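# Insert taper pins into crank shaft collars

## Task

Push a taper pin all the way into the collar hole of every crank shaft, entering each hole from the one side that lets the pin seat fully; each pin must stay seated on its own after the robot lets go.

## Robot and tools

Robot: two xArm7 arms with parallel grippers, named left_arm and right_arm. The names do not match image sides. Each arm has seven revolute joints in this column order: waist, shoulder, upper arm roll, elbow, forearm roll, wrist pitch, wrist roll. Stated joint ranges in radians are: waist -6.283 to 6.283, shoulder -2.059 to 2.094, upper arm roll -6.283 to 6.283, elbow -0.192 to 3.927, forearm roll -6.283 to 6.283, wrist pitch -1.693 to 3.142, wrist roll -6.283 to 6.283. The real end of each joint may sit up to 0.010 rad off the stated value.

Frames: every pose in results uses one scene frame. Its origin lies on the table surface midway between the arms, +z is up, +x reaches out across the table, and left_arm sits toward +y. Arm bases: left_arm at (-0.026, +0.406, 0) m with quat_wxyz (+1.000, 0, 0, -0.025); right_arm at (+0.048, -0.275, 0) m with quat_wxyz (+1.000, 0, 0, -0.016). Reported hand positions can be somewhat wrong, more so when the arm is stretched out.

Gripper: the fingers extend along the gripper's +z axis and move apart along its y axis. end_effector_position (link pinch) is the spot between the pads when shut, roughly 2 cm short of the fingertips; closing pushes the tips about 10 mm further along +z. Fully open pad gap is 0.084 m.

Tool execute_actions, argument actions: a list holding zero or one item. Empty list: no command, just returns state. Move item: {"rows": [[...]], "steps": n}, n from 1 to 15 (default 15), each step 1/30 s, at most 15 rows; each row is used for one step and the final row repeats to fill the remaining steps. Wait item: {"steps": n} with n up to 300, no new command, counted from the previous result. Optional "pictures" boolean (images come by default).

Row layout: one list of 16 numbers covering both arms, each in [-1, 1]: left_arm's 7 joint values then its opening, then right_arm's 7 joint values then its opening. Always send all 16 even if one arm stays put. Joint values are offsets, not poses: scaled so 1.0 equals 2.036 rad, measured from the joint angles shown in the latest result that printed them (before any such result in a scene, or for later calls inside one reply, from where the arm is when the move begins). They are not relative to the preceding row. So all-zero joint values pull the arm back to those reference angles rather than holding still. Opening is absolute, not an offset: +1 fully open, -1 closed. A request that pushes a joint more than 0.010 rad beyond its range is refused and nothing is sent. A request past a joint's true end, outward of its current angle, is clipped to that end and a "joint sent to its limit" line appears (possibly referring to an earlier move); absence of that line does not prove more travel exists.

Motion limits: joint targets move at most 3.14 rad/s with 0.16 s to accelerate, all joints of an arm synchronised. Each step a target stays within 0.623 rad of the measured angle, and if the targets would put the gripper more than 70 mm from where it now is, they are scaled back. Big moves therefore take several calls. Between calls the arms keep heading to the last row sent until they settle or a step is HELD.

Result lines: state per arm with end_effector_position (m), end_effector_quat_wxyz and linear/angular velocities. Joint positions and Joint velocities give each arm's 7 joints (rad, rad/s) then pad gap (m, m/s). grip_measured is the measured opening on the command scale. "joint command not followed" means the clearance check altered or blocked joint targets on some steps. HELD marks steps where your row was partly or wholly not sent. MOTOR HOT warns from 65 °C; at 80 °C an OVER-TEMPERATURE FAULT brakes that arm until cooled. A torque fault occurs if contact torque reaches a joint's load limit (N m: waist 43.5, shoulder 43.5, upper arm roll 26.1, elbow 26.1, forearm roll 26.1, wrist pitch 17.4, wrist roll 17.4; held weight counts): the arm backs that joint off, pauses 10 s and drops the rest of the call.

Gripping: to hold a part, command an opening well under grip_measured; the larger the gap, the stronger the squeeze (about 24 N per pad max for parts up to ~6 cm). Closing fast can overpress. Echoing grip_measured still squeezes lightly; wide parts may slip. Outside forces may occasionally jerk a held part or shove loose ones.

Tool zoom_image: camera (cam_high, cam_low, cam_left_wrist, cam_right_wrist) and region [x0, y0, x1, y1] in image pixels, origin top-left, at most 504 by 504. All cameras are 504x504; calibration (K, distortion, T_world_to_cam) is given per camera, with small per-scene errors; wrist camera poses follow the arm's joints.

Tool read_manual: optional section "licences"; returns licence text only, no motion.

Tool finished_scene: argument scene, the number of the current scene; ends it irrevocably, grades it and begins the next. Replying without a tool call ends everything.

Avoid: dropping parts, knocking anything off the table, collisions or hard pressing between the arms, slams and very forceful pushes, and leaving a pin that only stays in because the gripper holds it. Smooth, economical motion is preferred.

Each tool is called after "Call:" in YAML: its name, and indented under it one key for each argument.

## Session

Call:
execute_actions:
  actions: []

Scene clock: 0.00 s of 6600.00 s.
left_arm: end_effector_position=(+0.2694, +0.5992, +0.2553) grip_measured=+1.00 end_effector_quat_wxyz=(+0.259, +0.805, +0.000, -0.534) end_effector_velocity=(-0.000, -0.000, -0.000) end_effector_angular_velocity=(-0.001, -0.000, +0.000) | right_arm: end_effector_position=(+0.7383, -0.1938, +0.3362) grip_measured=+1.00 end_effector_quat_wxyz=(+0.306, +0.261, +0.885, +0.235) end_effector_velocity=(+0.000, -0.002, -0.000) end_effector_angular_velocity=(-0.001, +0.000, -0.003)
Joint positions: left_arm=[ 0.581  0.673 -0.018  1.845  0.1    2.441  0.536  0.084] | right_arm=[-0.123  0.26   0.273  1.397  0.346  0.401 -2.752  0.084]
Joint velocities: left_arm=[ 0.     0.    -0.    -0.001 -0.001 -0.     0.001 -0.   ] | right_arm=[ 0.     0.    -0.004 -0.    -0.    -0.     0.    -0.   ]
Motor temperatures (°C, as the motors report them): left_arm=[30 31 32 31 31 34 30] | right_arm=[29 29 31 31 33 30 35]

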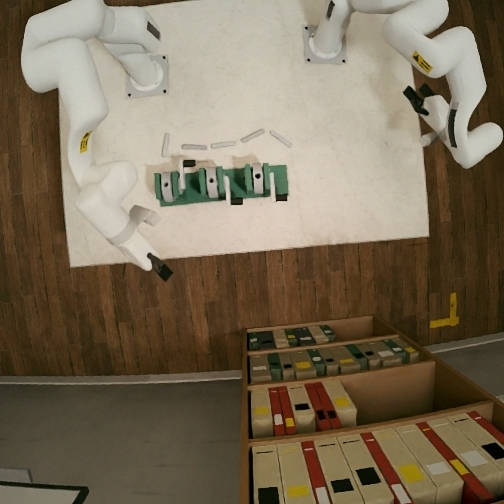

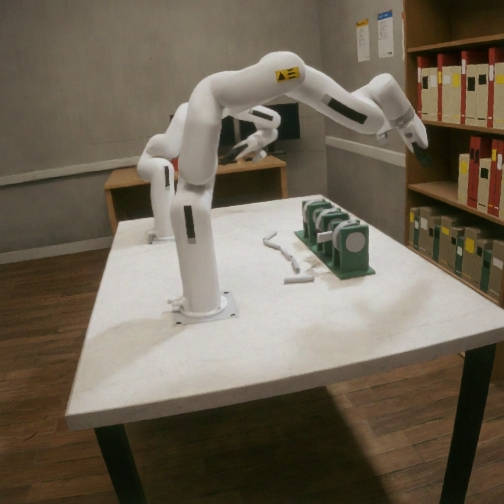

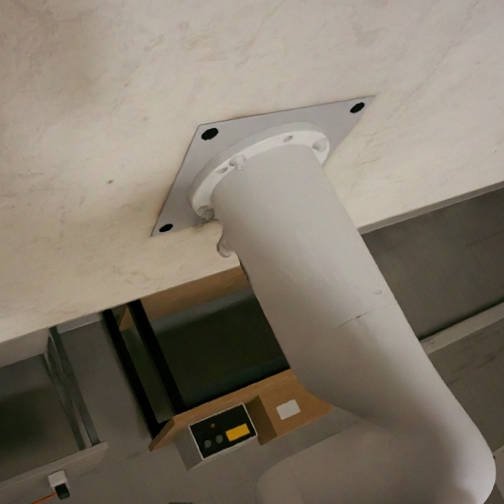

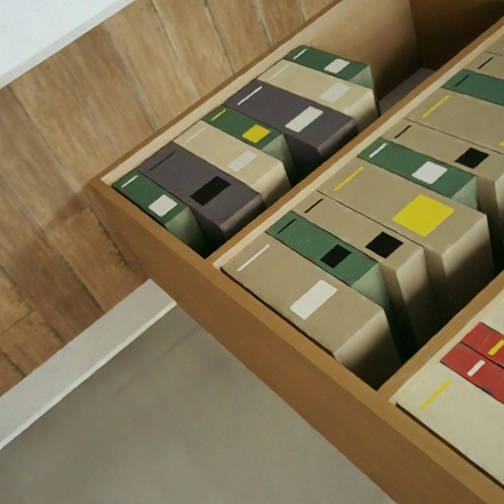

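Call:
zoom_image:
  camera: "cam_high"
  region: [140, 120, 310, 220]

Call:
zoom_image:
  camera: "cam_low"
  region: [250, 190, 390, 300]

Region (140, 120, 310, 220) of cam_high's 504x504 image, scaled by 2.965, with more detail than that image has; it fills the top 296 rows of this view, and the rest is white.

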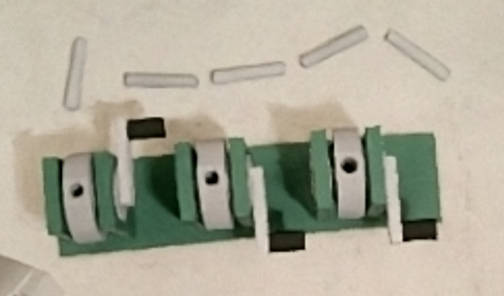

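Region (250, 190, 390, 300) of cam_low's 504x504 image, scaled by 3.600, with more detail than that image has; it fills the top 396 rows of this view, and the rest is white.

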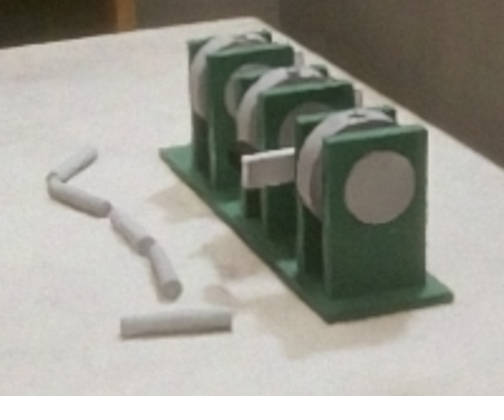

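Call:
execute_actions:
  actions:
    - {"rows": [[0,0,0,0,0,0,0,1, 0.299,0.0523,-0.134,0.1697,-0.170,0.479,0.032,1]], "steps": 15}
  pictures: false

Call:
execute_actions:
  actions:
    - {"steps": 15}

Scene clock: 118.27 s of 6600.00 s.
left_arm: end_effector_position=(+0.2694, +0.5992, +0.2553) grip_measured=+1.00 end_effector_quat_wxyz=(+0.259, +0.805, +0.000, -0.534) end_effector_velocity=(+0.000, +0.000, -0.000) end_effector_angular_velocity=(-0.000, -0.001, -0.000) | right_arm: end_effector_position=(+0.6497, -0.0409, +0.2955) grip_measured=+1.00 end_effector_quat_wxyz=(+0.118, +0.070, +0.984, +0.118) end_effector_velocity=(-0.373, +0.184, -0.142) end_effector_angular_velocity=(-1.046, +1.242, +0.821)
Joint positions: left_arm=[ 0.581  0.673 -0.018  1.845  0.1    2.441  0.536  0.084] | right_arm=[ 0.29   0.332  0.089  1.632  0.111  0.991 -2.708  0.084]
Joint velocities: left_arm=[-0.     0.001  0.     0.     0.    -0.001  0.    -0.   ] | right_arm=[ 0.952  0.172 -0.444  0.537 -0.545  1.884  0.103 -0.   ]
Motor temperatures (°C, as the motors report them): left_arm=[30 33 32 34 31 35 30] | right_arm=[29 30 31 36 33 31 35]
Steps of this call (steps 1 to 90: nothing new was sent; then 114.77 s passed at rest; steps 91 to 105: all 15 steps of this action). Readings (joint positions):
91: left_arm=[0.581 0.673 -0.018 1.845 0.100 2.441 0.536] | right_arm=[-0.123 0.260 0.273 1.398 0.345 0.402 -2.752]
92: left_arm=[0.581 0.673 -0.018 1.845 0.100 2.441 0.536] | right_arm=[-0.117 0.261 0.269 1.401 0.342 0.409 -2.751]
94: left_arm=[0.581 0.673 -0.018 1.845 0.100 2.441 0.536] | right_arm=[-0.075 0.270 0.242 1.427 0.316 0.456 -2.746]
98: left_arm=[0.581 0.673 -0.018 1.845 0.100 2.441 0.536] | right_arm=[0.065 0.293 0.190 1.504 0.239 0.611 -2.732]
105: the state above

Scene clock: 118.77 s of 6600.00 s.
left_arm: end_effector_position=(+0.2694, +0.5992, +0.2553) grip_measured=+1.00 end_effector_quat_wxyz=(+0.259, +0.805, +0.000, -0.534) end_effector_velocity=(-0.000, +0.000, +0.000) end_effector_angular_velocity=(+0.000, -0.000, -0.000) | right_arm: end_effector_position=(+0.5715, -0.0211, +0.2801) grip_measured=+1.00 end_effector_quat_wxyz=(+0.001, +0.002, +1.000, +0.001) end_effector_velocity=(-0.011, +0.011, -0.001) end_effector_angular_velocity=(-0.013, +0.018, +0.027)
Joint positions: left_arm=[ 0.581  0.673 -0.018  1.845  0.1    2.441  0.536  0.084] | right_arm=[ 0.483  0.366 -0.     1.742  0.     1.374 -2.687  0.084]
Joint velocities: left_arm=[ 0.    -0.    -0.    -0.     0.001 -0.     0.     0.   ] | right_arm=[ 0.021  0.002  0.006  0.007 -0.006  0.026  0.001  0.   ]
Motor temperatures (°C, as the motors report them): left_arm=[30 33 32 34 31 35 30] | right_arm=[29 30 31 36 33 31 35]
Steps of this call (steps 1 to 15: the robot went on to your last target). Readings (joint positions):
1: left_arm=[0.581 0.673 -0.018 1.845 0.100 2.441 0.536] | right_arm=[0.323 0.338 0.074 1.650 0.093 1.055 -2.705]
2: left_arm=[0.581 0.673 -0.018 1.845 0.100 2.441 0.536] | right_arm=[0.355 0.344 0.059 1.668 0.074 1.120 -2.701]
4: left_arm=[0.581 0.673 -0.018 1.845 0.100 2.441 0.536] | right_arm=[0.417 0.355 0.033 1.703 0.039 1.239 -2.695]
8: left_arm=[0.581 0.673 -0.018 1.845 0.100 2.441 0.536] | right_arm=[0.473 0.364 0.010 1.734 0.008 1.347 -2.689]
15: the state above
camera_calibration (this result's frames):
cam_left_wrist: T_world_to_cam=[[0.29023, -0.861466, 0.416705, 0.365725], [-0.447112, 0.262926, 0.854963, -0.185245], [-0.846084, -0.43445, -0.308863, 0.698369], [0, 0, 0, 1]] pos_world=[0.401909, 0.667171, 0.221678]
cam_right_wrist: T_world_to_cam=[[0.00450269, 0.999768, 0.0210771, 0.0431381], [0.999965, -0.00465109, 0.00699695, -0.502861], [0.00709336, 0.0210448, -0.999753, 0.410305], [0, 0, 0, 1]] pos_world=[0.499739, -0.0541017, 0.412813]

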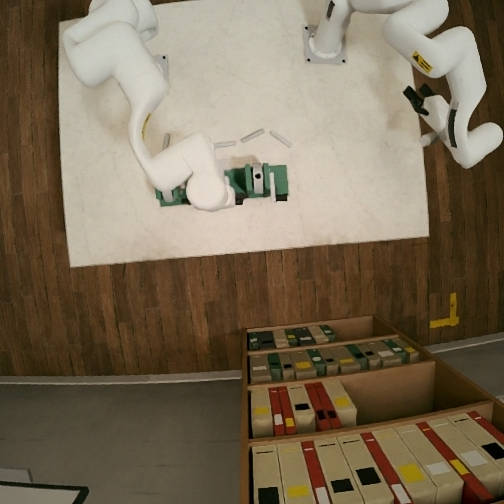

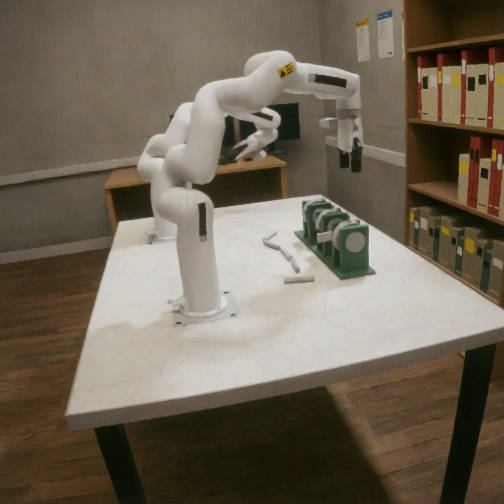

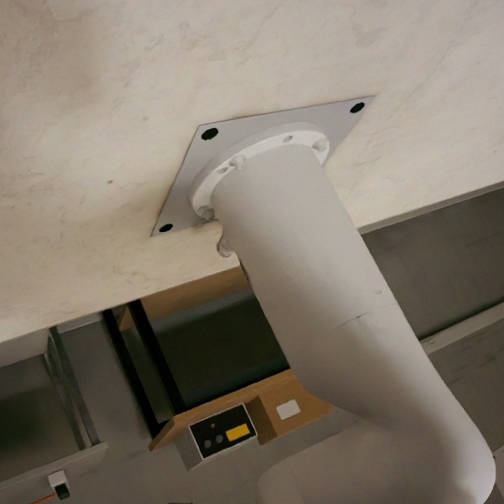

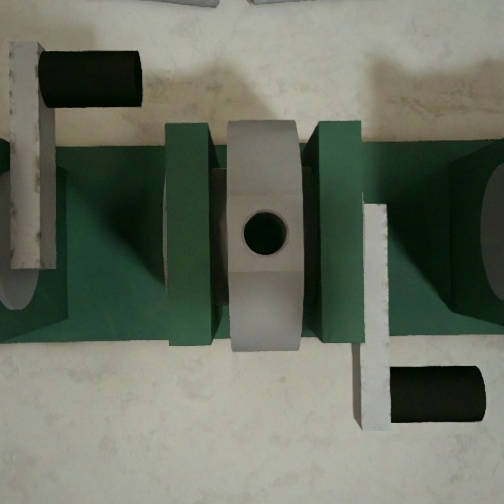

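Call:
execute_actions:
  actions:
    - {"rows": [[0,0,0,0,0,0,0,1, -0.106,-0.0899,0,-0.123,0,-0.033,-0.1069,1]], "steps": 15}

Scene clock: 168.57 s of 6600.00 s.
left_arm: end_effector_position=(+0.2694, +0.5992, +0.2553) grip_measured=+1.00 end_effector_quat_wxyz=(+0.259, +0.805, +0.000, -0.534) end_effector_velocity=(-0.000, -0.000, -0.000) end_effector_angular_velocity=(+0.000, +0.000, +0.000) | right_arm: end_effector_position=(+0.5662, -0.1469, +0.2804) grip_measured=+1.00 end_effector_quat_wxyz=(+0.001, +0.000, +1.000, +0.001) end_effector_velocity=(-0.018, +0.014, -0.012) end_effector_angular_velocity=(+0.009, +0.023, +0.089)
Joint positions: left_arm=[ 0.581  0.673 -0.018  1.845  0.1    2.441  0.536  0.084] | right_arm=[ 0.272  0.187  0.001  1.497  0.001  1.309 -2.9    0.084]
Joint velocities: left_arm=[ 0.     0.    -0.    -0.001 -0.    -0.001 -0.     0.   ] | right_arm=[-0.018 -0.031  0.051 -0.071  0.005 -0.019 -0.058 -0.   ]
Motor temperatures (°C, as the motors report them): left_arm=[30 33 32 34 31 35 30] | right_arm=[29 30 31 36 33 31 35]
Steps of this call (steps 1 to 15: the robot went on to your last target; steps 16 to 90: nothing new was sent; then 46.30 s passed at rest; steps 91 to 105: all 15 steps of this action). Readings (joint positions):
91: left_arm=[0.581 0.673 -0.018 1.845 0.100 2.441 0.536] | right_arm=[0.485 0.366 0.000 1.742 -0.000 1.376 -2.688]
92: left_arm=[0.581 0.673 -0.018 1.845 0.100 2.441 0.536] | right_arm=[0.481 0.362 0.002 1.736 -0.000 1.374 -2.693]
94: left_arm=[0.581 0.673 -0.018 1.845 0.100 2.441 0.536] | right_arm=[0.447 0.332 0.008 1.691 0.001 1.362 -2.732]
98: left_arm=[0.581 0.673 -0.018 1.845 0.100 2.441 0.536] | right_arm=[0.340 0.246 -0.004 1.578 -0.000 1.331 -2.830]
105: the state above
camera_calibration (this result's frames):
cam_left_wrist: T_world_to_cam=[[0.29023, -0.861466, 0.416705, 0.365725], [-0.447112, 0.262926, 0.854963, -0.185245], [-0.846083, -0.43445, -0.308863, 0.698369], [0, 0, 0, 1]] pos_world=[0.401909, 0.667171, 0.221678]
cam_right_wrist: T_world_to_cam=[[0.00169112, 0.999777, 0.0210388, 0.17053], [0.999974, -0.00183738, 0.00693493, -0.497763], [0.00697204, 0.0210265, -0.999755, 0.413342], [0, 0, 0, 1]] pos_world=[0.49458, -0.180098, 0.413105]

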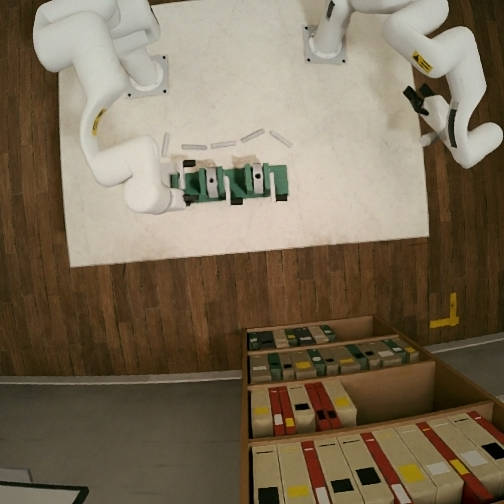

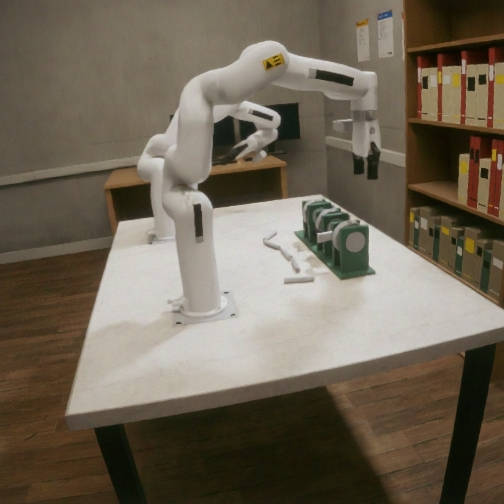

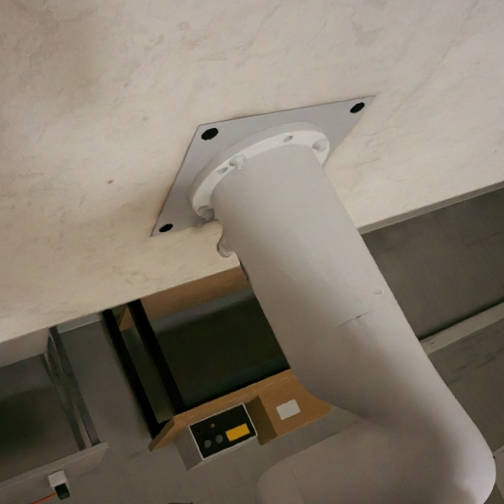

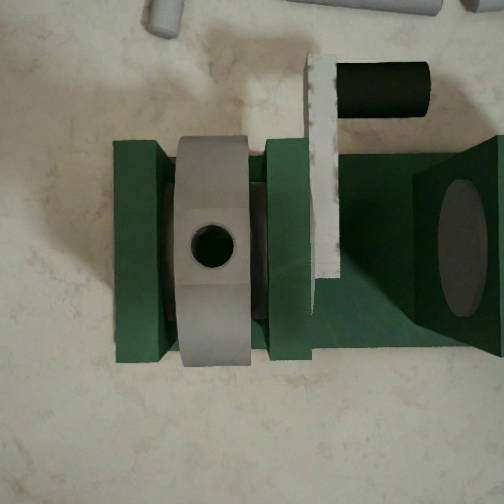

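Call:
zoom_image:
  camera: "cam_right_wrist"
  region: [160, 195, 270, 295]

Region (160, 195, 270, 295) of cam_right_wrist's 504x504 image, scaled by 4.582, with more detail than that image has; it fills the top 458 rows of this view, and the rest is white.

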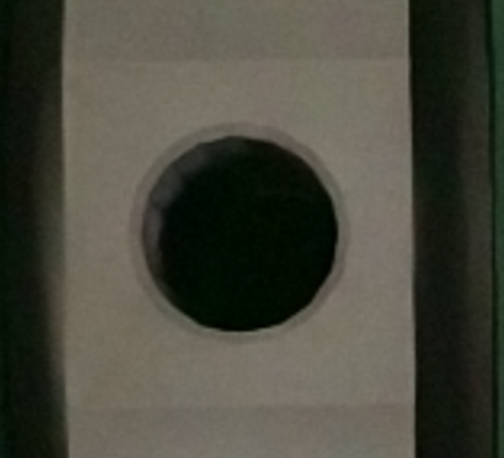

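Call:
execute_actions:
  actions:
    - {"rows": [[0,0,0,0,0,0,0,1, 0.1228,-0.224,0,-0.197,0,0.0266,0.1225,1]], "steps": 15}
  pictures: false

Call:
execute_actions:
  actions:
    - {"steps": 10}

Scene clock: 185.73 s of 6600.00 s.
left_arm: end_effector_position=(+0.2694, +0.5992, +0.2553) grip_measured=+1.00 end_effector_quat_wxyz=(+0.259, +0.805, +0.000, -0.534) end_effector_velocity=(+0.000, +0.000, -0.001) end_effector_angular_velocity=(+0.000, +0.000, -0.000) | right_arm: end_effector_position=(+0.4122, -0.0859, +0.3192) grip_measured=+1.00 end_effector_quat_wxyz=(+0.003, -0.003, +1.000, +0.001) end_effector_velocity=(-0.135, +0.021, +0.009) end_effector_angular_velocity=(+0.003, -0.002, -0.020)
Joint positions: left_arm=[ 0.581  0.673 -0.018  1.845  0.1    2.441  0.536  0.084] | right_arm=[ 0.506 -0.24   0.004  1.126  0.001  1.359 -2.669  0.084]
Joint velocities: left_arm=[-0.     0.002 -0.     0.002  0.    -0.     0.     0.   ] | right_arm=[ 0.212 -0.371 -0.013 -0.326 -0.001  0.042  0.219  0.   ]
Motor temperatures (°C, as the motors report them): left_arm=[30 33 32 34 31 35 30] | right_arm=[29 30 31 36 33 30 35]
Steps of this call (steps 1 to 15: the robot went on to your last target; steps 16 to 90: nothing new was sent; then 13.67 s passed at rest; steps 91 to 105: all 15 steps of this action). Readings (joint positions):
91: left_arm=[0.581 0.673 -0.018 1.845 0.100 2.441 0.536] | right_arm=[0.268 0.183 -0.000 1.491 0.000 1.307 -2.904]
92: left_arm=[0.581 0.673 -0.018 1.845 0.100 2.441 0.536] | right_arm=[0.270 0.178 -0.001 1.486 0.000 1.307 -2.901]
94: left_arm=[0.581 0.673 -0.018 1.845 0.100 2.441 0.536] | right_arm=[0.294 0.134 -0.005 1.442 -0.000 1.313 -2.874]
98: left_arm=[0.581 0.673 -0.018 1.845 0.100 2.441 0.536] | right_arm=[0.379 -0.014 0.002 1.321 0.001 1.331 -2.794]
105: the state above

Scene clock: 186.07 s of 6600.00 s.
left_arm: end_effector_position=(+0.2694, +0.5992, +0.2553) grip_measured=+1.00 end_effector_quat_wxyz=(+0.259, +0.805, +0.000, -0.534) end_effector_velocity=(-0.000, -0.000, -0.000) end_effector_angular_velocity=(-0.002, +0.002, +0.000) | right_arm: end_effector_position=(+0.4020, -0.0860, +0.3177) grip_measured=+1.00 end_effector_quat_wxyz=(+0.001, +0.000, +1.000, +0.001) end_effector_velocity=(-0.004, +0.003, +0.003) end_effector_angular_velocity=(+0.003, -0.007, +0.006)
Joint positions: left_arm=[ 0.581  0.673 -0.018  1.845  0.1    2.441  0.536  0.084] | right_arm=[ 0.521 -0.267  0.     1.097  0.     1.362 -2.651  0.084]
Joint velocities: left_arm=[ 0.     0.001 -0.    -0.001 -0.     0.001  0.     0.   ] | right_arm=[ 0.007 -0.015  0.005 -0.006  0.     0.001  0.006  0.   ]
Motor temperatures (°C, as the motors report them): left_arm=[30 33 32 34 31 35 30] | right_arm=[29 30 31 36 33 30 35]
Steps of this call (steps 1 to 10: the robot went on to your last target). Readings (joint positions):
1: left_arm=[0.581 0.673 -0.018 1.845 0.100 2.441 0.536] | right_arm=[0.511 -0.250 0.003 1.116 0.001 1.360 -2.663]
2: left_arm=[0.581 0.673 -0.018 1.845 0.100 2.441 0.536] | right_arm=[0.515 -0.255 0.001 1.110 0.001 1.361 -2.659]
4: left_arm=[0.581 0.673 -0.018 1.845 0.100 2.441 0.536] | right_arm=[0.518 -0.261 -0.001 1.102 0.000 1.362 -2.654]
8: left_arm=[0.581 0.673 -0.018 1.845 0.100 2.441 0.536] | right_arm=[0.521 -0.266 -0.000 1.098 0.000 1.362 -2.651]
10: the state above
camera_calibration (this result's frames):
cam_left_wrist: T_world_to_cam=[[0.29023, -0.861466, 0.416705, 0.365725], [-0.447112, 0.262925, 0.854962, -0.185245], [-0.846083, -0.43445, -0.308863, 0.698369], [0, 0, 0, 1]] pos_world=[0.401909, 0.667171, 0.221679]
cam_right_wrist: T_world_to_cam=[[0.00222934, 0.999774, 0.0211372, 0.108835], [0.999975, -0.00237097, 0.0066778, -0.333663], [0.00672641, 0.0211218, -0.999754, 0.450561], [0, 0, 0, 1]] pos_world=[0.330381, -0.119118, 0.450378]

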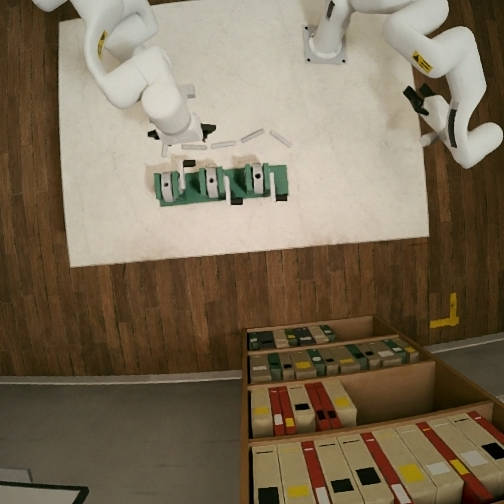

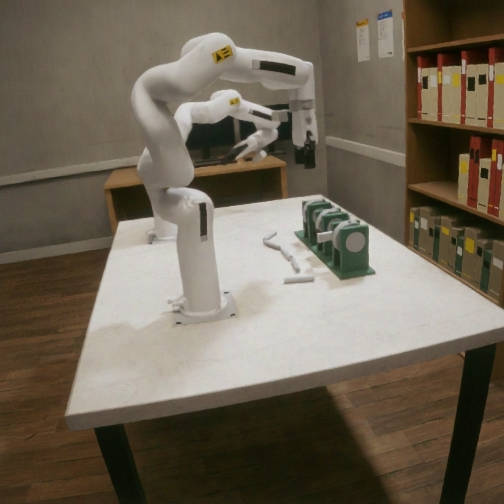

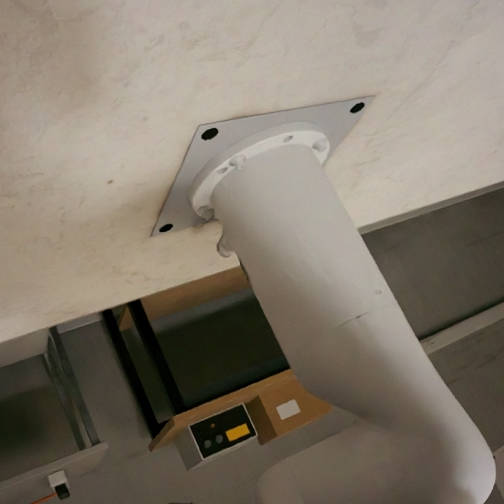

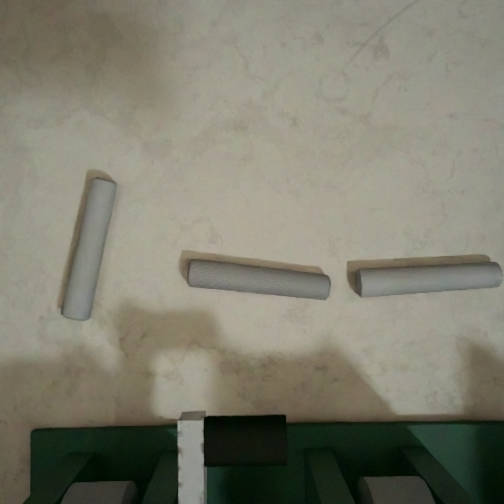

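Call:
zoom_image:
  camera: "cam_right_wrist"
  region: [170, 220, 504, 330]

Call:
zoom_image:
  camera: "cam_right_wrist"
  region: [30, 160, 190, 330]

Region (170, 220, 504, 330) of cam_right_wrist's 504x504 image, scaled by 1.509, with more detail than that image has; it fills the top 166 rows of this view, and the rest is white.

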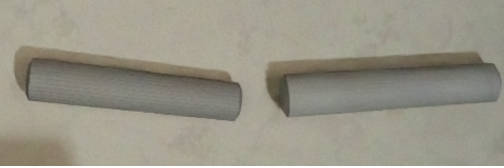

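Region (30, 160, 190, 330) of cam_right_wrist's 504x504 image, scaled by 2.965, with more detail than that image has; it fills the left 474 columns of this view, and the rest is white.

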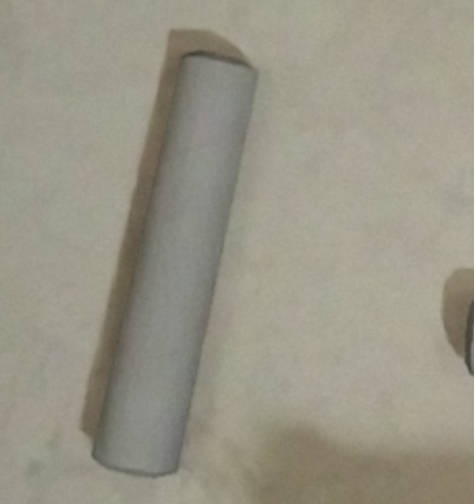

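Call:
zoom_image:
  camera: "cam_right_wrist"
  region: [175, 240, 345, 310]

Call:
zoom_image:
  camera: "cam_right_wrist"
  region: [340, 240, 504, 310]

Region (175, 240, 345, 310) of cam_right_wrist's 504x504 image, scaled by 2.965, with more detail than that image has; it fills the top 208 rows of this view, and the rest is white.

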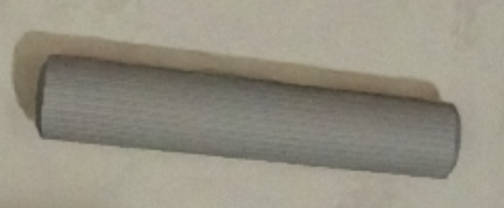

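Region (340, 240, 504, 310) of cam_right_wrist's 504x504 image, scaled by 3.073, with more detail than that image has; it fills the top 215 rows of this view, and the rest is white.

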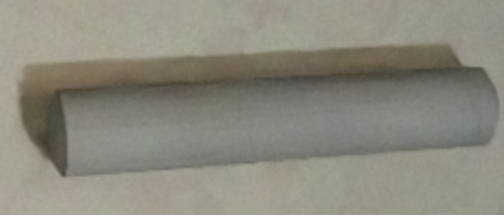

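Call:
execute_actions:
  actions:
    - {"rows": [[0,0,0,0,0,0,0,1, 0.1068,0.328,0,0.4224,0,0.0951,0.106,1]], "steps": 15}
  pictures: false

Call:
execute_actions:
  actions:
    - {"steps": 12}

Scene clock: 232.13 s of 6600.00 s.
left_arm: end_effector_position=(+0.2694, +0.5992, +0.2553) grip_measured=+1.00 end_effector_quat_wxyz=(+0.259, +0.805, +0.000, -0.534) end_effector_velocity=(+0.000, +0.000, +0.000) end_effector_angular_velocity=(+0.002, +0.000, +0.000) | right_arm: end_effector_position=(+0.4763, +0.0570, +0.3351) grip_measured=+1.00 end_effector_quat_wxyz=(-0.008, -0.000, +1.000, -0.006) end_effector_velocity=(+0.147, +0.377, +0.048) end_effector_angular_velocity=(+0.109, -0.153, +0.006)
Joint positions: left_arm=[ 0.581  0.673 -0.018  1.845  0.1    2.441  0.536  0.084] | right_arm=[ 0.691  0.25   0.     1.741  0.     1.513 -2.483  0.084]
Joint velocities: left_arm=[-0.    -0.    -0.     0.001  0.     0.001 -0.002 -0.   ] | right_arm=[ 0.384  1.201 -0.     1.728  0.001  0.338  0.378  0.   ]
Motor temperatures (°C, as the motors report them): left_arm=[30 33 32 34 31 35 30] | right_arm=[29 29 31 37 33 30 35]
Steps of this call (steps 1 to 30: the robot went on to your last target; steps 31 to 90: nothing new was sent; then 42.57 s passed at rest; steps 91 to 105: all 15 steps of this action). Readings (joint positions):
91: left_arm=[0.581 0.673 -0.018 1.845 0.100 2.441 0.536] | right_arm=[0.523 -0.268 0.001 1.097 0.001 1.363 -2.650]
92: left_arm=[0.581 0.673 -0.018 1.845 0.100 2.441 0.536] | right_arm=[0.524 -0.263 0.000 1.103 0.000 1.365 -2.648]
94: left_arm=[0.581 0.673 -0.018 1.845 0.100 2.441 0.536] | right_arm=[0.540 -0.217 -0.002 1.153 0.000 1.382 -2.630]
98: left_arm=[0.581 0.673 -0.018 1.845 0.100 2.441 0.536] | right_arm=[0.602 -0.027 0.001 1.349 0.001 1.434 -2.571]
105: the state above

Scene clock: 232.53 s of 6600.00 s.
left_arm: end_effector_position=(+0.2694, +0.5992, +0.2553) grip_measured=+1.00 end_effector_quat_wxyz=(+0.259, +0.805, +0.000, -0.534) end_effector_velocity=(-0.000, +0.000, -0.000) end_effector_angular_velocity=(+0.001, +0.001, +0.000) | right_arm: end_effector_position=(+0.4912, +0.1023, +0.3382) grip_measured=+1.00 end_effector_quat_wxyz=(+0.000, +0.000, +1.000, +0.000) end_effector_velocity=(-0.002, +0.010, -0.004) end_effector_angular_velocity=(-0.001, +0.006, +0.010)
Joint positions: left_arm=[ 0.581  0.673 -0.018  1.845  0.1    2.441  0.536  0.084] | right_arm=[ 0.737  0.397 -0.001  1.954  0.     1.556 -2.436  0.084]
Joint velocities: left_arm=[ 0.     0.    -0.    -0.001  0.    -0.    -0.001  0.   ] | right_arm=[0.01  0.025 0.006 0.027 0.001 0.006 0.005 0.   ]
Motor temperatures (°C, as the motors report them): left_arm=[30 33 32 34 31 35 30] | right_arm=[29 29 31 37 33 30 35]
Steps of this call (steps 1 to 12: the robot went on to your last target). Readings (joint positions):
1: left_arm=[0.581 0.673 -0.018 1.845 0.100 2.441 0.536] | right_arm=[0.703 0.289 0.000 1.797 0.000 1.524 -2.471]
2: left_arm=[0.581 0.673 -0.018 1.845 0.100 2.441 0.536] | right_arm=[0.714 0.324 0.001 1.846 0.001 1.533 -2.460]
4: left_arm=[0.581 0.673 -0.018 1.845 0.100 2.441 0.536] | right_arm=[0.729 0.368 0.003 1.906 0.001 1.545 -2.446]
8: left_arm=[0.581 0.673 -0.018 1.845 0.100 2.441 0.536] | right_arm=[0.736 0.393 -0.000 1.945 0.000 1.554 -2.438]
12: the state above
camera_calibration (this result's frames):
cam_left_wrist: T_world_to_cam=[[0.29023, -0.861466, 0.416705, 0.365725], [-0.447112, 0.262926, 0.854962, -0.185245], [-0.846083, -0.43445, -0.308863, 0.698369], [0, 0, 0, 1]] pos_world=[0.401909, 0.667171, 0.221679]
cam_right_wrist: T_world_to_cam=[[0.00210532, 0.99978, 0.0208921, -0.0799518], [0.999977, -0.00224059, 0.00645316, -0.422448], [0.00649854, 0.0208781, -0.999761, 0.466697], [0, 0, 0, 1]] pos_world=[0.419573, 0.0692439, 0.470982]

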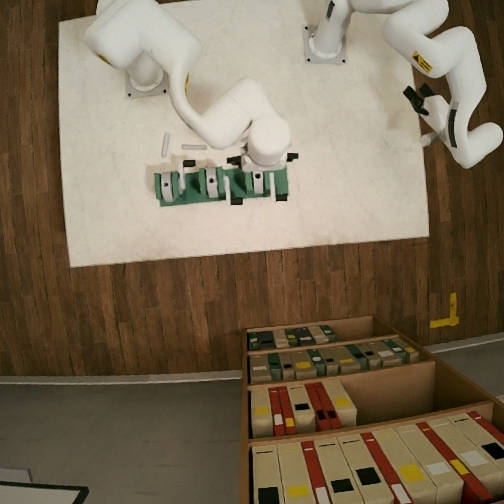

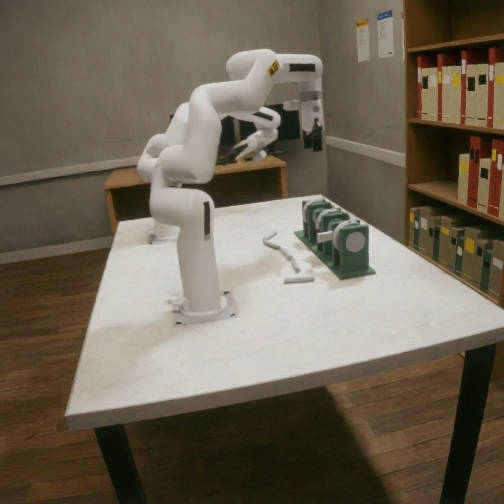

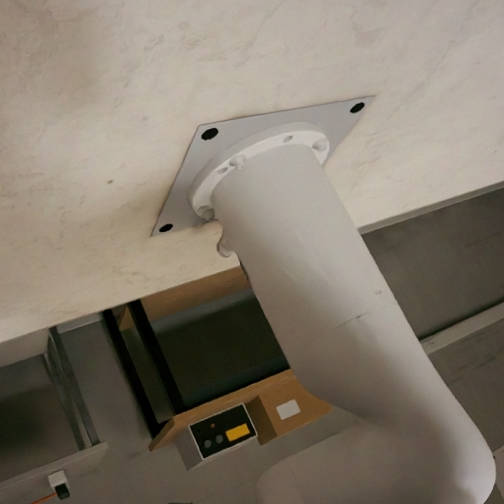

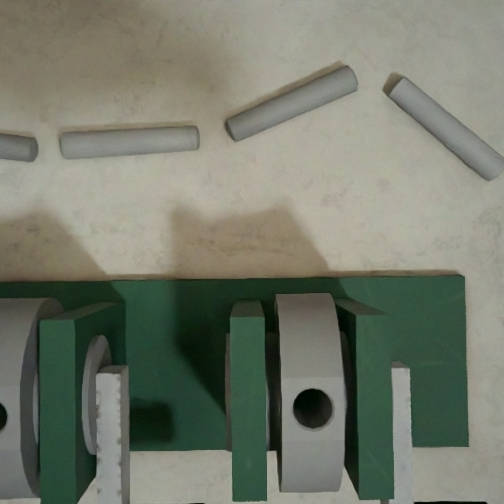

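Call:
zoom_image:
  camera: "cam_right_wrist"
  region: [260, 360, 370, 460]

Call:
zoom_image:
  camera: "cam_right_wrist"
  region: [210, 50, 504, 200]

Region (260, 360, 370, 460) of cam_right_wrist's 504x504 image, scaled by 4.582, with more detail than that image has; it fills the top 458 rows of this view, and the rest is white.

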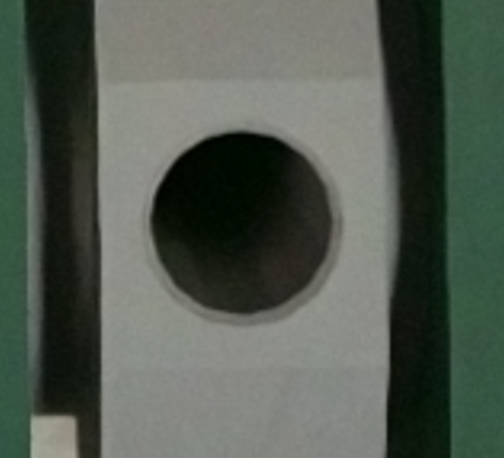

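Region (210, 50, 504, 200) of cam_right_wrist's 504x504 image, scaled by 1.714, with more detail than that image has; it fills the top 257 rows of this view, and the rest is white.

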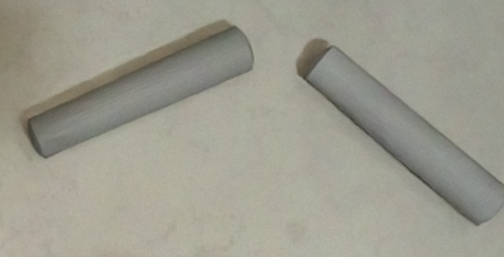

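Call:
execute_actions:
  actions:
    - {"rows": [[0,0,0,0,0,0,0,1, -0.0067,-0.198,0,-0.649,0,-0.451,0.731,0.1]], "steps": 15}
  pictures: false

Call:
execute_actions:
  actions:
    - {"steps": 12}

Scene clock: 352.00 s of 6600.00 s.
left_arm: end_effector_position=(+0.2694, +0.5992, +0.2553) grip_measured=+1.00 end_effector_quat_wxyz=(+0.259, +0.805, +0.000, -0.534) end_effector_velocity=(+0.000, +0.000, -0.000) end_effector_angular_velocity=(+0.001, -0.001, -0.000) | right_arm: end_effector_position=(+0.4794, +0.0845, +0.2525) grip_measured=+0.09 end_effector_quat_wxyz=(+0.067, +0.373, +0.917, +0.127) end_effector_velocity=(-0.147, -0.120, -0.259) end_effector_angular_velocity=(-0.044, +0.473, -0.903)
Joint positions: left_arm=[ 0.581  0.673 -0.018  1.845  0.1    2.441  0.536  0.084] | right_arm=[ 0.727  0.08  -0.001  1.19   0.     0.823 -1.674  0.048]
Joint velocities: left_arm=[-0.     0.    -0.     0.001  0.    -0.    -0.    -0.   ] | right_arm=[-0.002 -0.178  0.005 -0.813  0.001 -0.244  0.944  0.   ]
Motor temperatures (°C, as the motors report them): left_arm=[30 33 32 34 31 35 30] | right_arm=[29 31 31 37 33 30 35]
Steps of this call (steps 1 to 30: the robot went on to your last target; steps 31 to 90: nothing new was sent; then 115.97 s passed at rest; steps 91 to 105: all 15 steps of this action). Readings (joint positions):
91: left_arm=[0.581 0.673 -0.018 1.845 0.100 2.441 0.536] | right_arm=[0.739 0.401 0.000 1.957 0.000 1.555 -2.434]
92: left_arm=[0.581 0.673 -0.018 1.845 0.100 2.441 0.536] | right_arm=[0.739 0.397 0.000 1.950 0.000 1.549 -2.428]
94: left_arm=[0.581 0.673 -0.018 1.845 0.100 2.441 0.536] | right_arm=[0.738 0.367 0.000 1.900 0.000 1.498 -2.377]
98: left_arm=[0.581 0.673 -0.018 1.845 0.100 2.441 0.536] | right_arm=[0.731 0.196 -0.000 1.619 0.000 1.214 -2.093]
105: the state above

Scene clock: 352.40 s of 6600.00 s.
left_arm: end_effector_position=(+0.2694, +0.5992, +0.2553) grip_measured=+1.00 end_effector_quat_wxyz=(+0.259, +0.805, +0.000, -0.534) end_effector_velocity=(-0.000, +0.000, -0.000) end_effector_angular_velocity=(-0.000, +0.001, -0.000) | right_arm: end_effector_position=(+0.3922, +0.0105, +0.1219) grip_measured=+0.09 end_effector_quat_wxyz=(+0.009, +0.603, +0.797, +0.038) end_effector_velocity=(-0.255, -0.215, -0.291) end_effector_angular_velocity=(-0.244, +0.459, -1.350)
Joint positions: left_arm=[ 0.581  0.673 -0.018  1.845  0.1    2.441  0.536  0.084] | right_arm=[ 0.725  0.017 -0.001  0.786  0.     0.691 -1.153  0.048]
Joint velocities: left_arm=[ 0.    -0.    -0.    -0.001  0.001  0.     0.     0.   ] | right_arm=[-0.004 -0.15  -0.001 -1.006  0.001 -0.348  1.348 -0.   ]
Motor temperatures (°C, as the motors report them): left_arm=[30 33 32 34 31 35 30] | right_arm=[29 31 31 37 33 30 35]
Steps of this call (steps 1 to 12: the robot went on to your last target). Readings (joint positions):
1: left_arm=[0.581 0.673 -0.018 1.845 0.100 2.441 0.536] | right_arm=[0.727 0.073 -0.001 1.161 0.000 0.815 -1.639]
2: left_arm=[0.581 0.673 -0.018 1.845 0.100 2.441 0.536] | right_arm=[0.727 0.066 -0.001 1.128 0.000 0.807 -1.600]
4: left_arm=[0.581 0.673 -0.018 1.845 0.100 2.441 0.536] | right_arm=[0.726 0.057 -0.001 1.057 0.000 0.784 -1.517]
8: left_arm=[0.581 0.673 -0.018 1.845 0.100 2.441 0.536] | right_arm=[0.725 0.038 -0.001 0.922 0.000 0.737 -1.335]
12: the state above
camera_calibration (this result's frames):
cam_left_wrist: T_world_to_cam=[[0.29023, -0.861466, 0.416705, 0.365725], [-0.447112, 0.262926, 0.854963, -0.185245], [-0.846084, -0.43445, -0.308863, 0.698369], [0, 0, 0, 1]] pos_world=[0.401909, 0.667171, 0.221678]
cam_right_wrist: T_world_to_cam=[[0.959465, 0.266709, 0.0910718, -0.359681], [0.270061, -0.962478, -0.026497, -0.0219394], [0.0805877, 0.0500179, -0.995492, 0.223089], [0, 0, 0, 1]] pos_world=[0.333048, 0.0636555, 0.254258]

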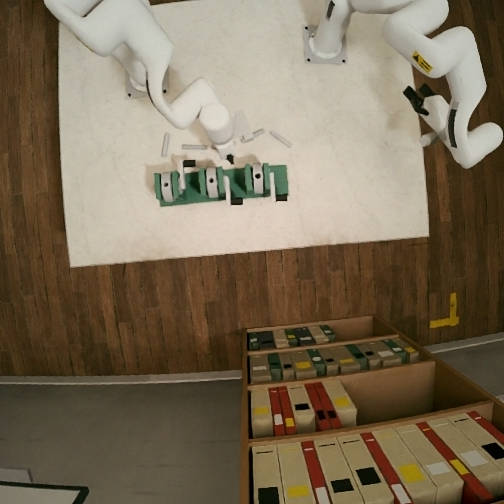

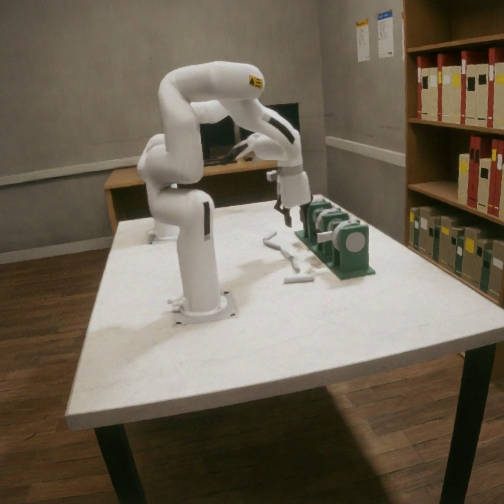

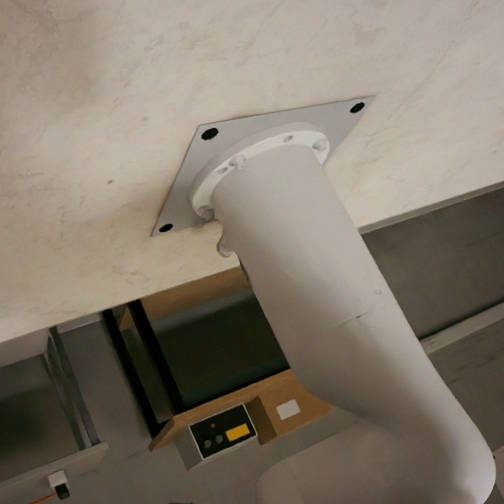

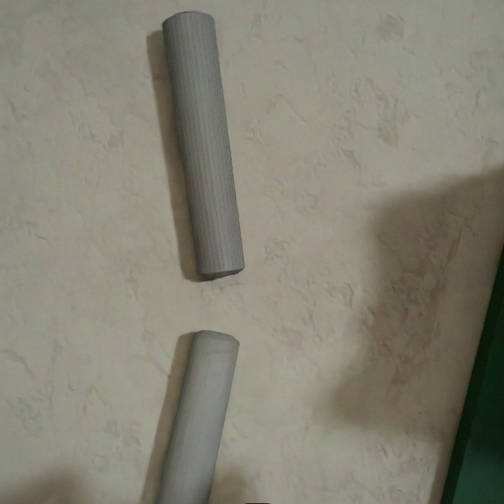

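Call:
execute_actions:
  actions:
    - {"steps": 15}

Scene clock: 354.50 s of 6600.00 s.
left_arm: end_effector_position=(+0.2694, +0.5992, +0.2553) grip_measured=+1.00 end_effector_quat_wxyz=(+0.259, +0.805, +0.000, -0.534) end_effector_velocity=(-0.000, +0.000, -0.000) end_effector_angular_velocity=(+0.000, +0.002, +0.000) | right_arm: end_effector_position=(+0.3515, -0.0237, +0.0802) grip_measured=+0.09 end_effector_quat_wxyz=(-0.000, +0.683, +0.731, +0.001) end_effector_velocity=(+0.000, -0.000, -0.000) end_effector_angular_velocity=(-0.000, +0.000, +0.000)
Joint positions: left_arm=[ 0.581  0.673 -0.018  1.845  0.1    2.441  0.536  0.084] | right_arm=[ 0.724 -0.006 -0.001  0.633  0.     0.638 -0.948  0.048]
Joint velocities: left_arm=[-0.     0.001  0.    -0.001  0.001  0.    -0.001  0.   ] | right_arm=[ 0.     0.001 -0.001 -0.    -0.    -0.001 -0.001 -0.   ]
Motor temperatures (°C, as the motors report them): left_arm=[30 33 32 34 31 35 30] | right_arm=[29 31 31 37 33 30 35]
Steps of this call (steps 1 to 30: the robot went on to your last target; steps 31 to 63: nothing new was sent). Readings (joint positions):
1: left_arm=[0.581 0.673 -0.018 1.845 0.100 2.441 0.536] | right_arm=[0.724 0.012 -0.001 0.752 0.000 0.679 -1.108]
2: left_arm=[0.581 0.673 -0.018 1.845 0.100 2.441 0.536] | right_arm=[0.724 0.008 -0.001 0.720 0.000 0.668 -1.065]
4: left_arm=[0.581 0.673 -0.018 1.845 0.100 2.441 0.536] | right_arm=[0.724 0.001 -0.001 0.670 0.000 0.653 -1.002]
8: left_arm=[0.581 0.673 -0.018 1.845 0.100 2.441 0.536] | right_arm=[0.724 -0.004 -0.001 0.643 0.000 0.641 -0.960]
63: the state above
All arms were judged still, so your last target was given up. Only a new action makes them travel on or press farther. Fingers that are still opening or closing keep moving.
camera_calibration (this result's frames):
cam_left_wrist: T_world_to_cam=[[0.29023, -0.861466, 0.416705, 0.365725], [-0.447112, 0.262926, 0.854962, -0.185245], [-0.846083, -0.43445, -0.308863, 0.69837], [0, 0, 0, 1]] pos_world=[0.401909, 0.667171, 0.221679]
cam_right_wrist: T_world_to_cam=[[0.997563, 0.0665501, 0.0209637, -0.320247], [0.066469, -0.997778, 0.00454286, 0.0232372], [0.0212194, -0.00313835, -0.99977, 0.206503], [0, 0, 0, 1]] pos_world=[0.31354, 0.0451462, 0.213063]

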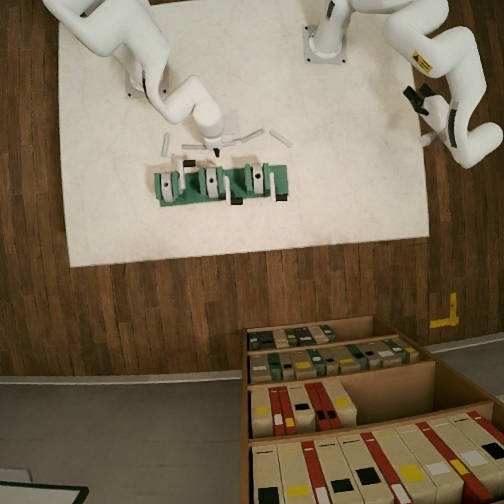

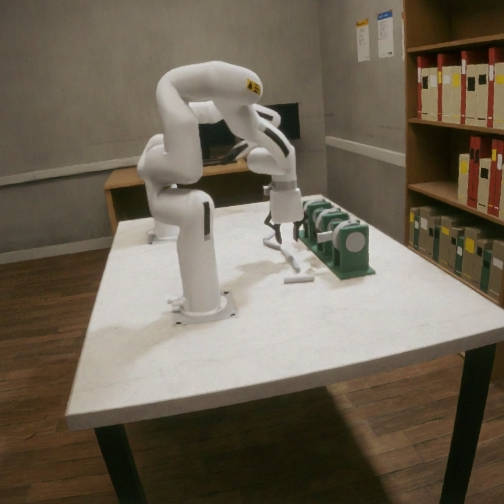

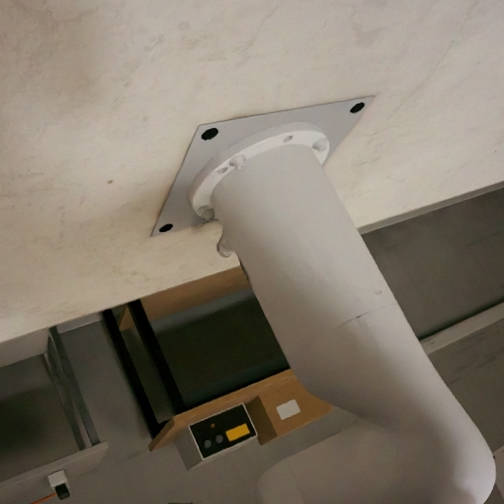

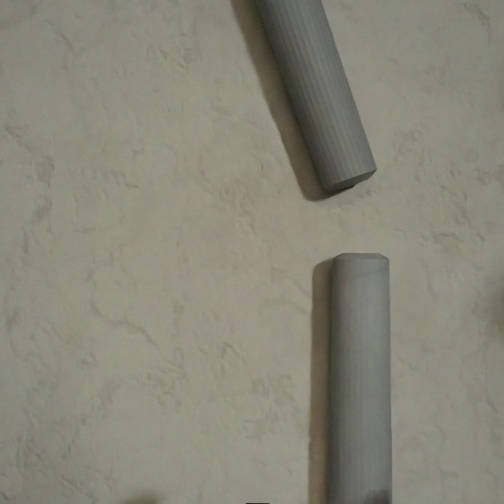

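Call:
execute_actions:
  actions:
    - {"rows": [[0,0,0,0,0,0,0,1, -0.0033,0.0783,0,-0.0063,0,-0.0841,-0.0024,0.1]], "steps": 15}

Scene clock: 372.37 s of 6600.00 s.
left_arm: end_effector_position=(+0.2694, +0.5992, +0.2553) grip_measured=+1.00 end_effector_quat_wxyz=(+0.259, +0.805, +0.000, -0.534) end_effector_velocity=(-0.000, -0.000, +0.001) end_effector_angular_velocity=(+0.001, -0.001, +0.000) | right_arm: end_effector_position=(+0.3556, -0.0238, +0.0272) grip_measured=+0.09 end_effector_quat_wxyz=(+0.000, +0.683, +0.730, +0.001) end_effector_velocity=(-0.001, -0.001, -0.006) end_effector_angular_velocity=(-0.001, +0.001, +0.001)
Joint positions: left_arm=[ 0.581  0.673 -0.018  1.845  0.1    2.441  0.536  0.084] | right_arm=[ 0.717  0.151 -0.001  0.621  0.     0.468 -0.952  0.048]
Joint velocities: left_arm=[ 0.    -0.002 -0.     0.    -0.     0.    -0.001  0.   ] | right_arm=[-0.     0.016 -0.001 -0.005  0.    -0.019 -0.002 -0.   ]
Motor temperatures (°C, as the motors report them): left_arm=[30 33 32 34 31 35 30] | right_arm=[29 30 31 36 33 30 35]
Steps of this call (steps 1 to 90: nothing new was sent; then 14.37 s passed at rest; steps 91 to 105: all 15 steps of this action). Readings (joint positions):
91: left_arm=[0.581 0.673 -0.018 1.845 0.100 2.441 0.536] | right_arm=[0.724 -0.005 -0.001 0.633 0.000 0.637 -0.948]
92: left_arm=[0.581 0.673 -0.018 1.845 0.100 2.441 0.536] | right_arm=[0.724 -0.001 -0.001 0.633 0.000 0.630 -0.948]
94: left_arm=[0.581 0.673 -0.018 1.845 0.100 2.441 0.536] | right_arm=[0.722 0.040 -0.001 0.633 0.000 0.582 -0.949]
98: left_arm=[0.581 0.673 -0.018 1.845 0.100 2.441 0.536] | right_arm=[0.718 0.135 -0.001 0.617 0.000 0.493 -0.952]
105: the state above
camera_calibration (this result's frames):
cam_left_wrist: T_world_to_cam=[[0.29023, -0.861466, 0.416705, 0.365725], [-0.447112, 0.262926, 0.854962, -0.185245], [-0.846083, -0.43445, -0.308863, 0.698369], [0, 0, 0, 1]] pos_world=[0.401909, 0.667171, 0.221679]
cam_right_wrist: T_world_to_cam=[[0.997671, 0.0647028, 0.0215826, -0.323345], [0.0646243, -0.9979, 0.00431472, 0.023802], [0.0218164, -0.00290991, -0.999758, 0.1532], [0, 0, 0, 1]] pos_world=[0.317712, 0.0451192, 0.160039]

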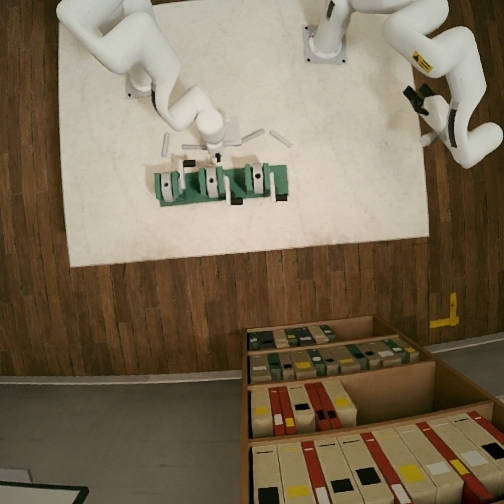

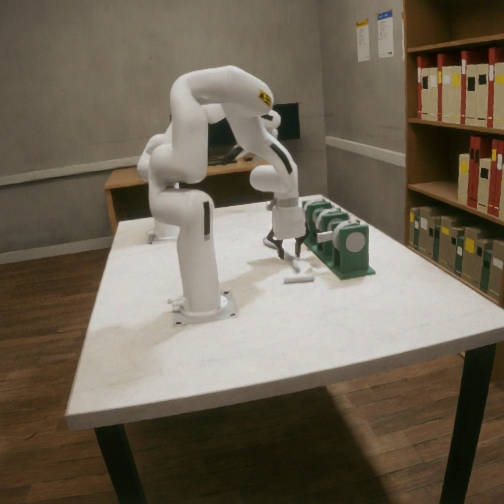

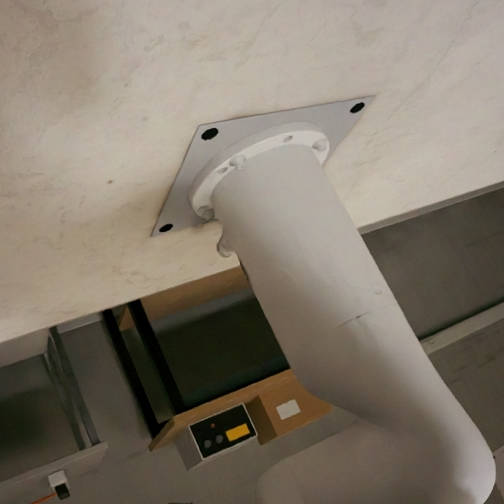

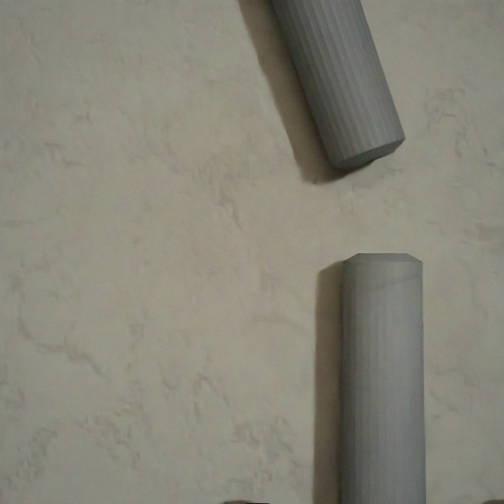

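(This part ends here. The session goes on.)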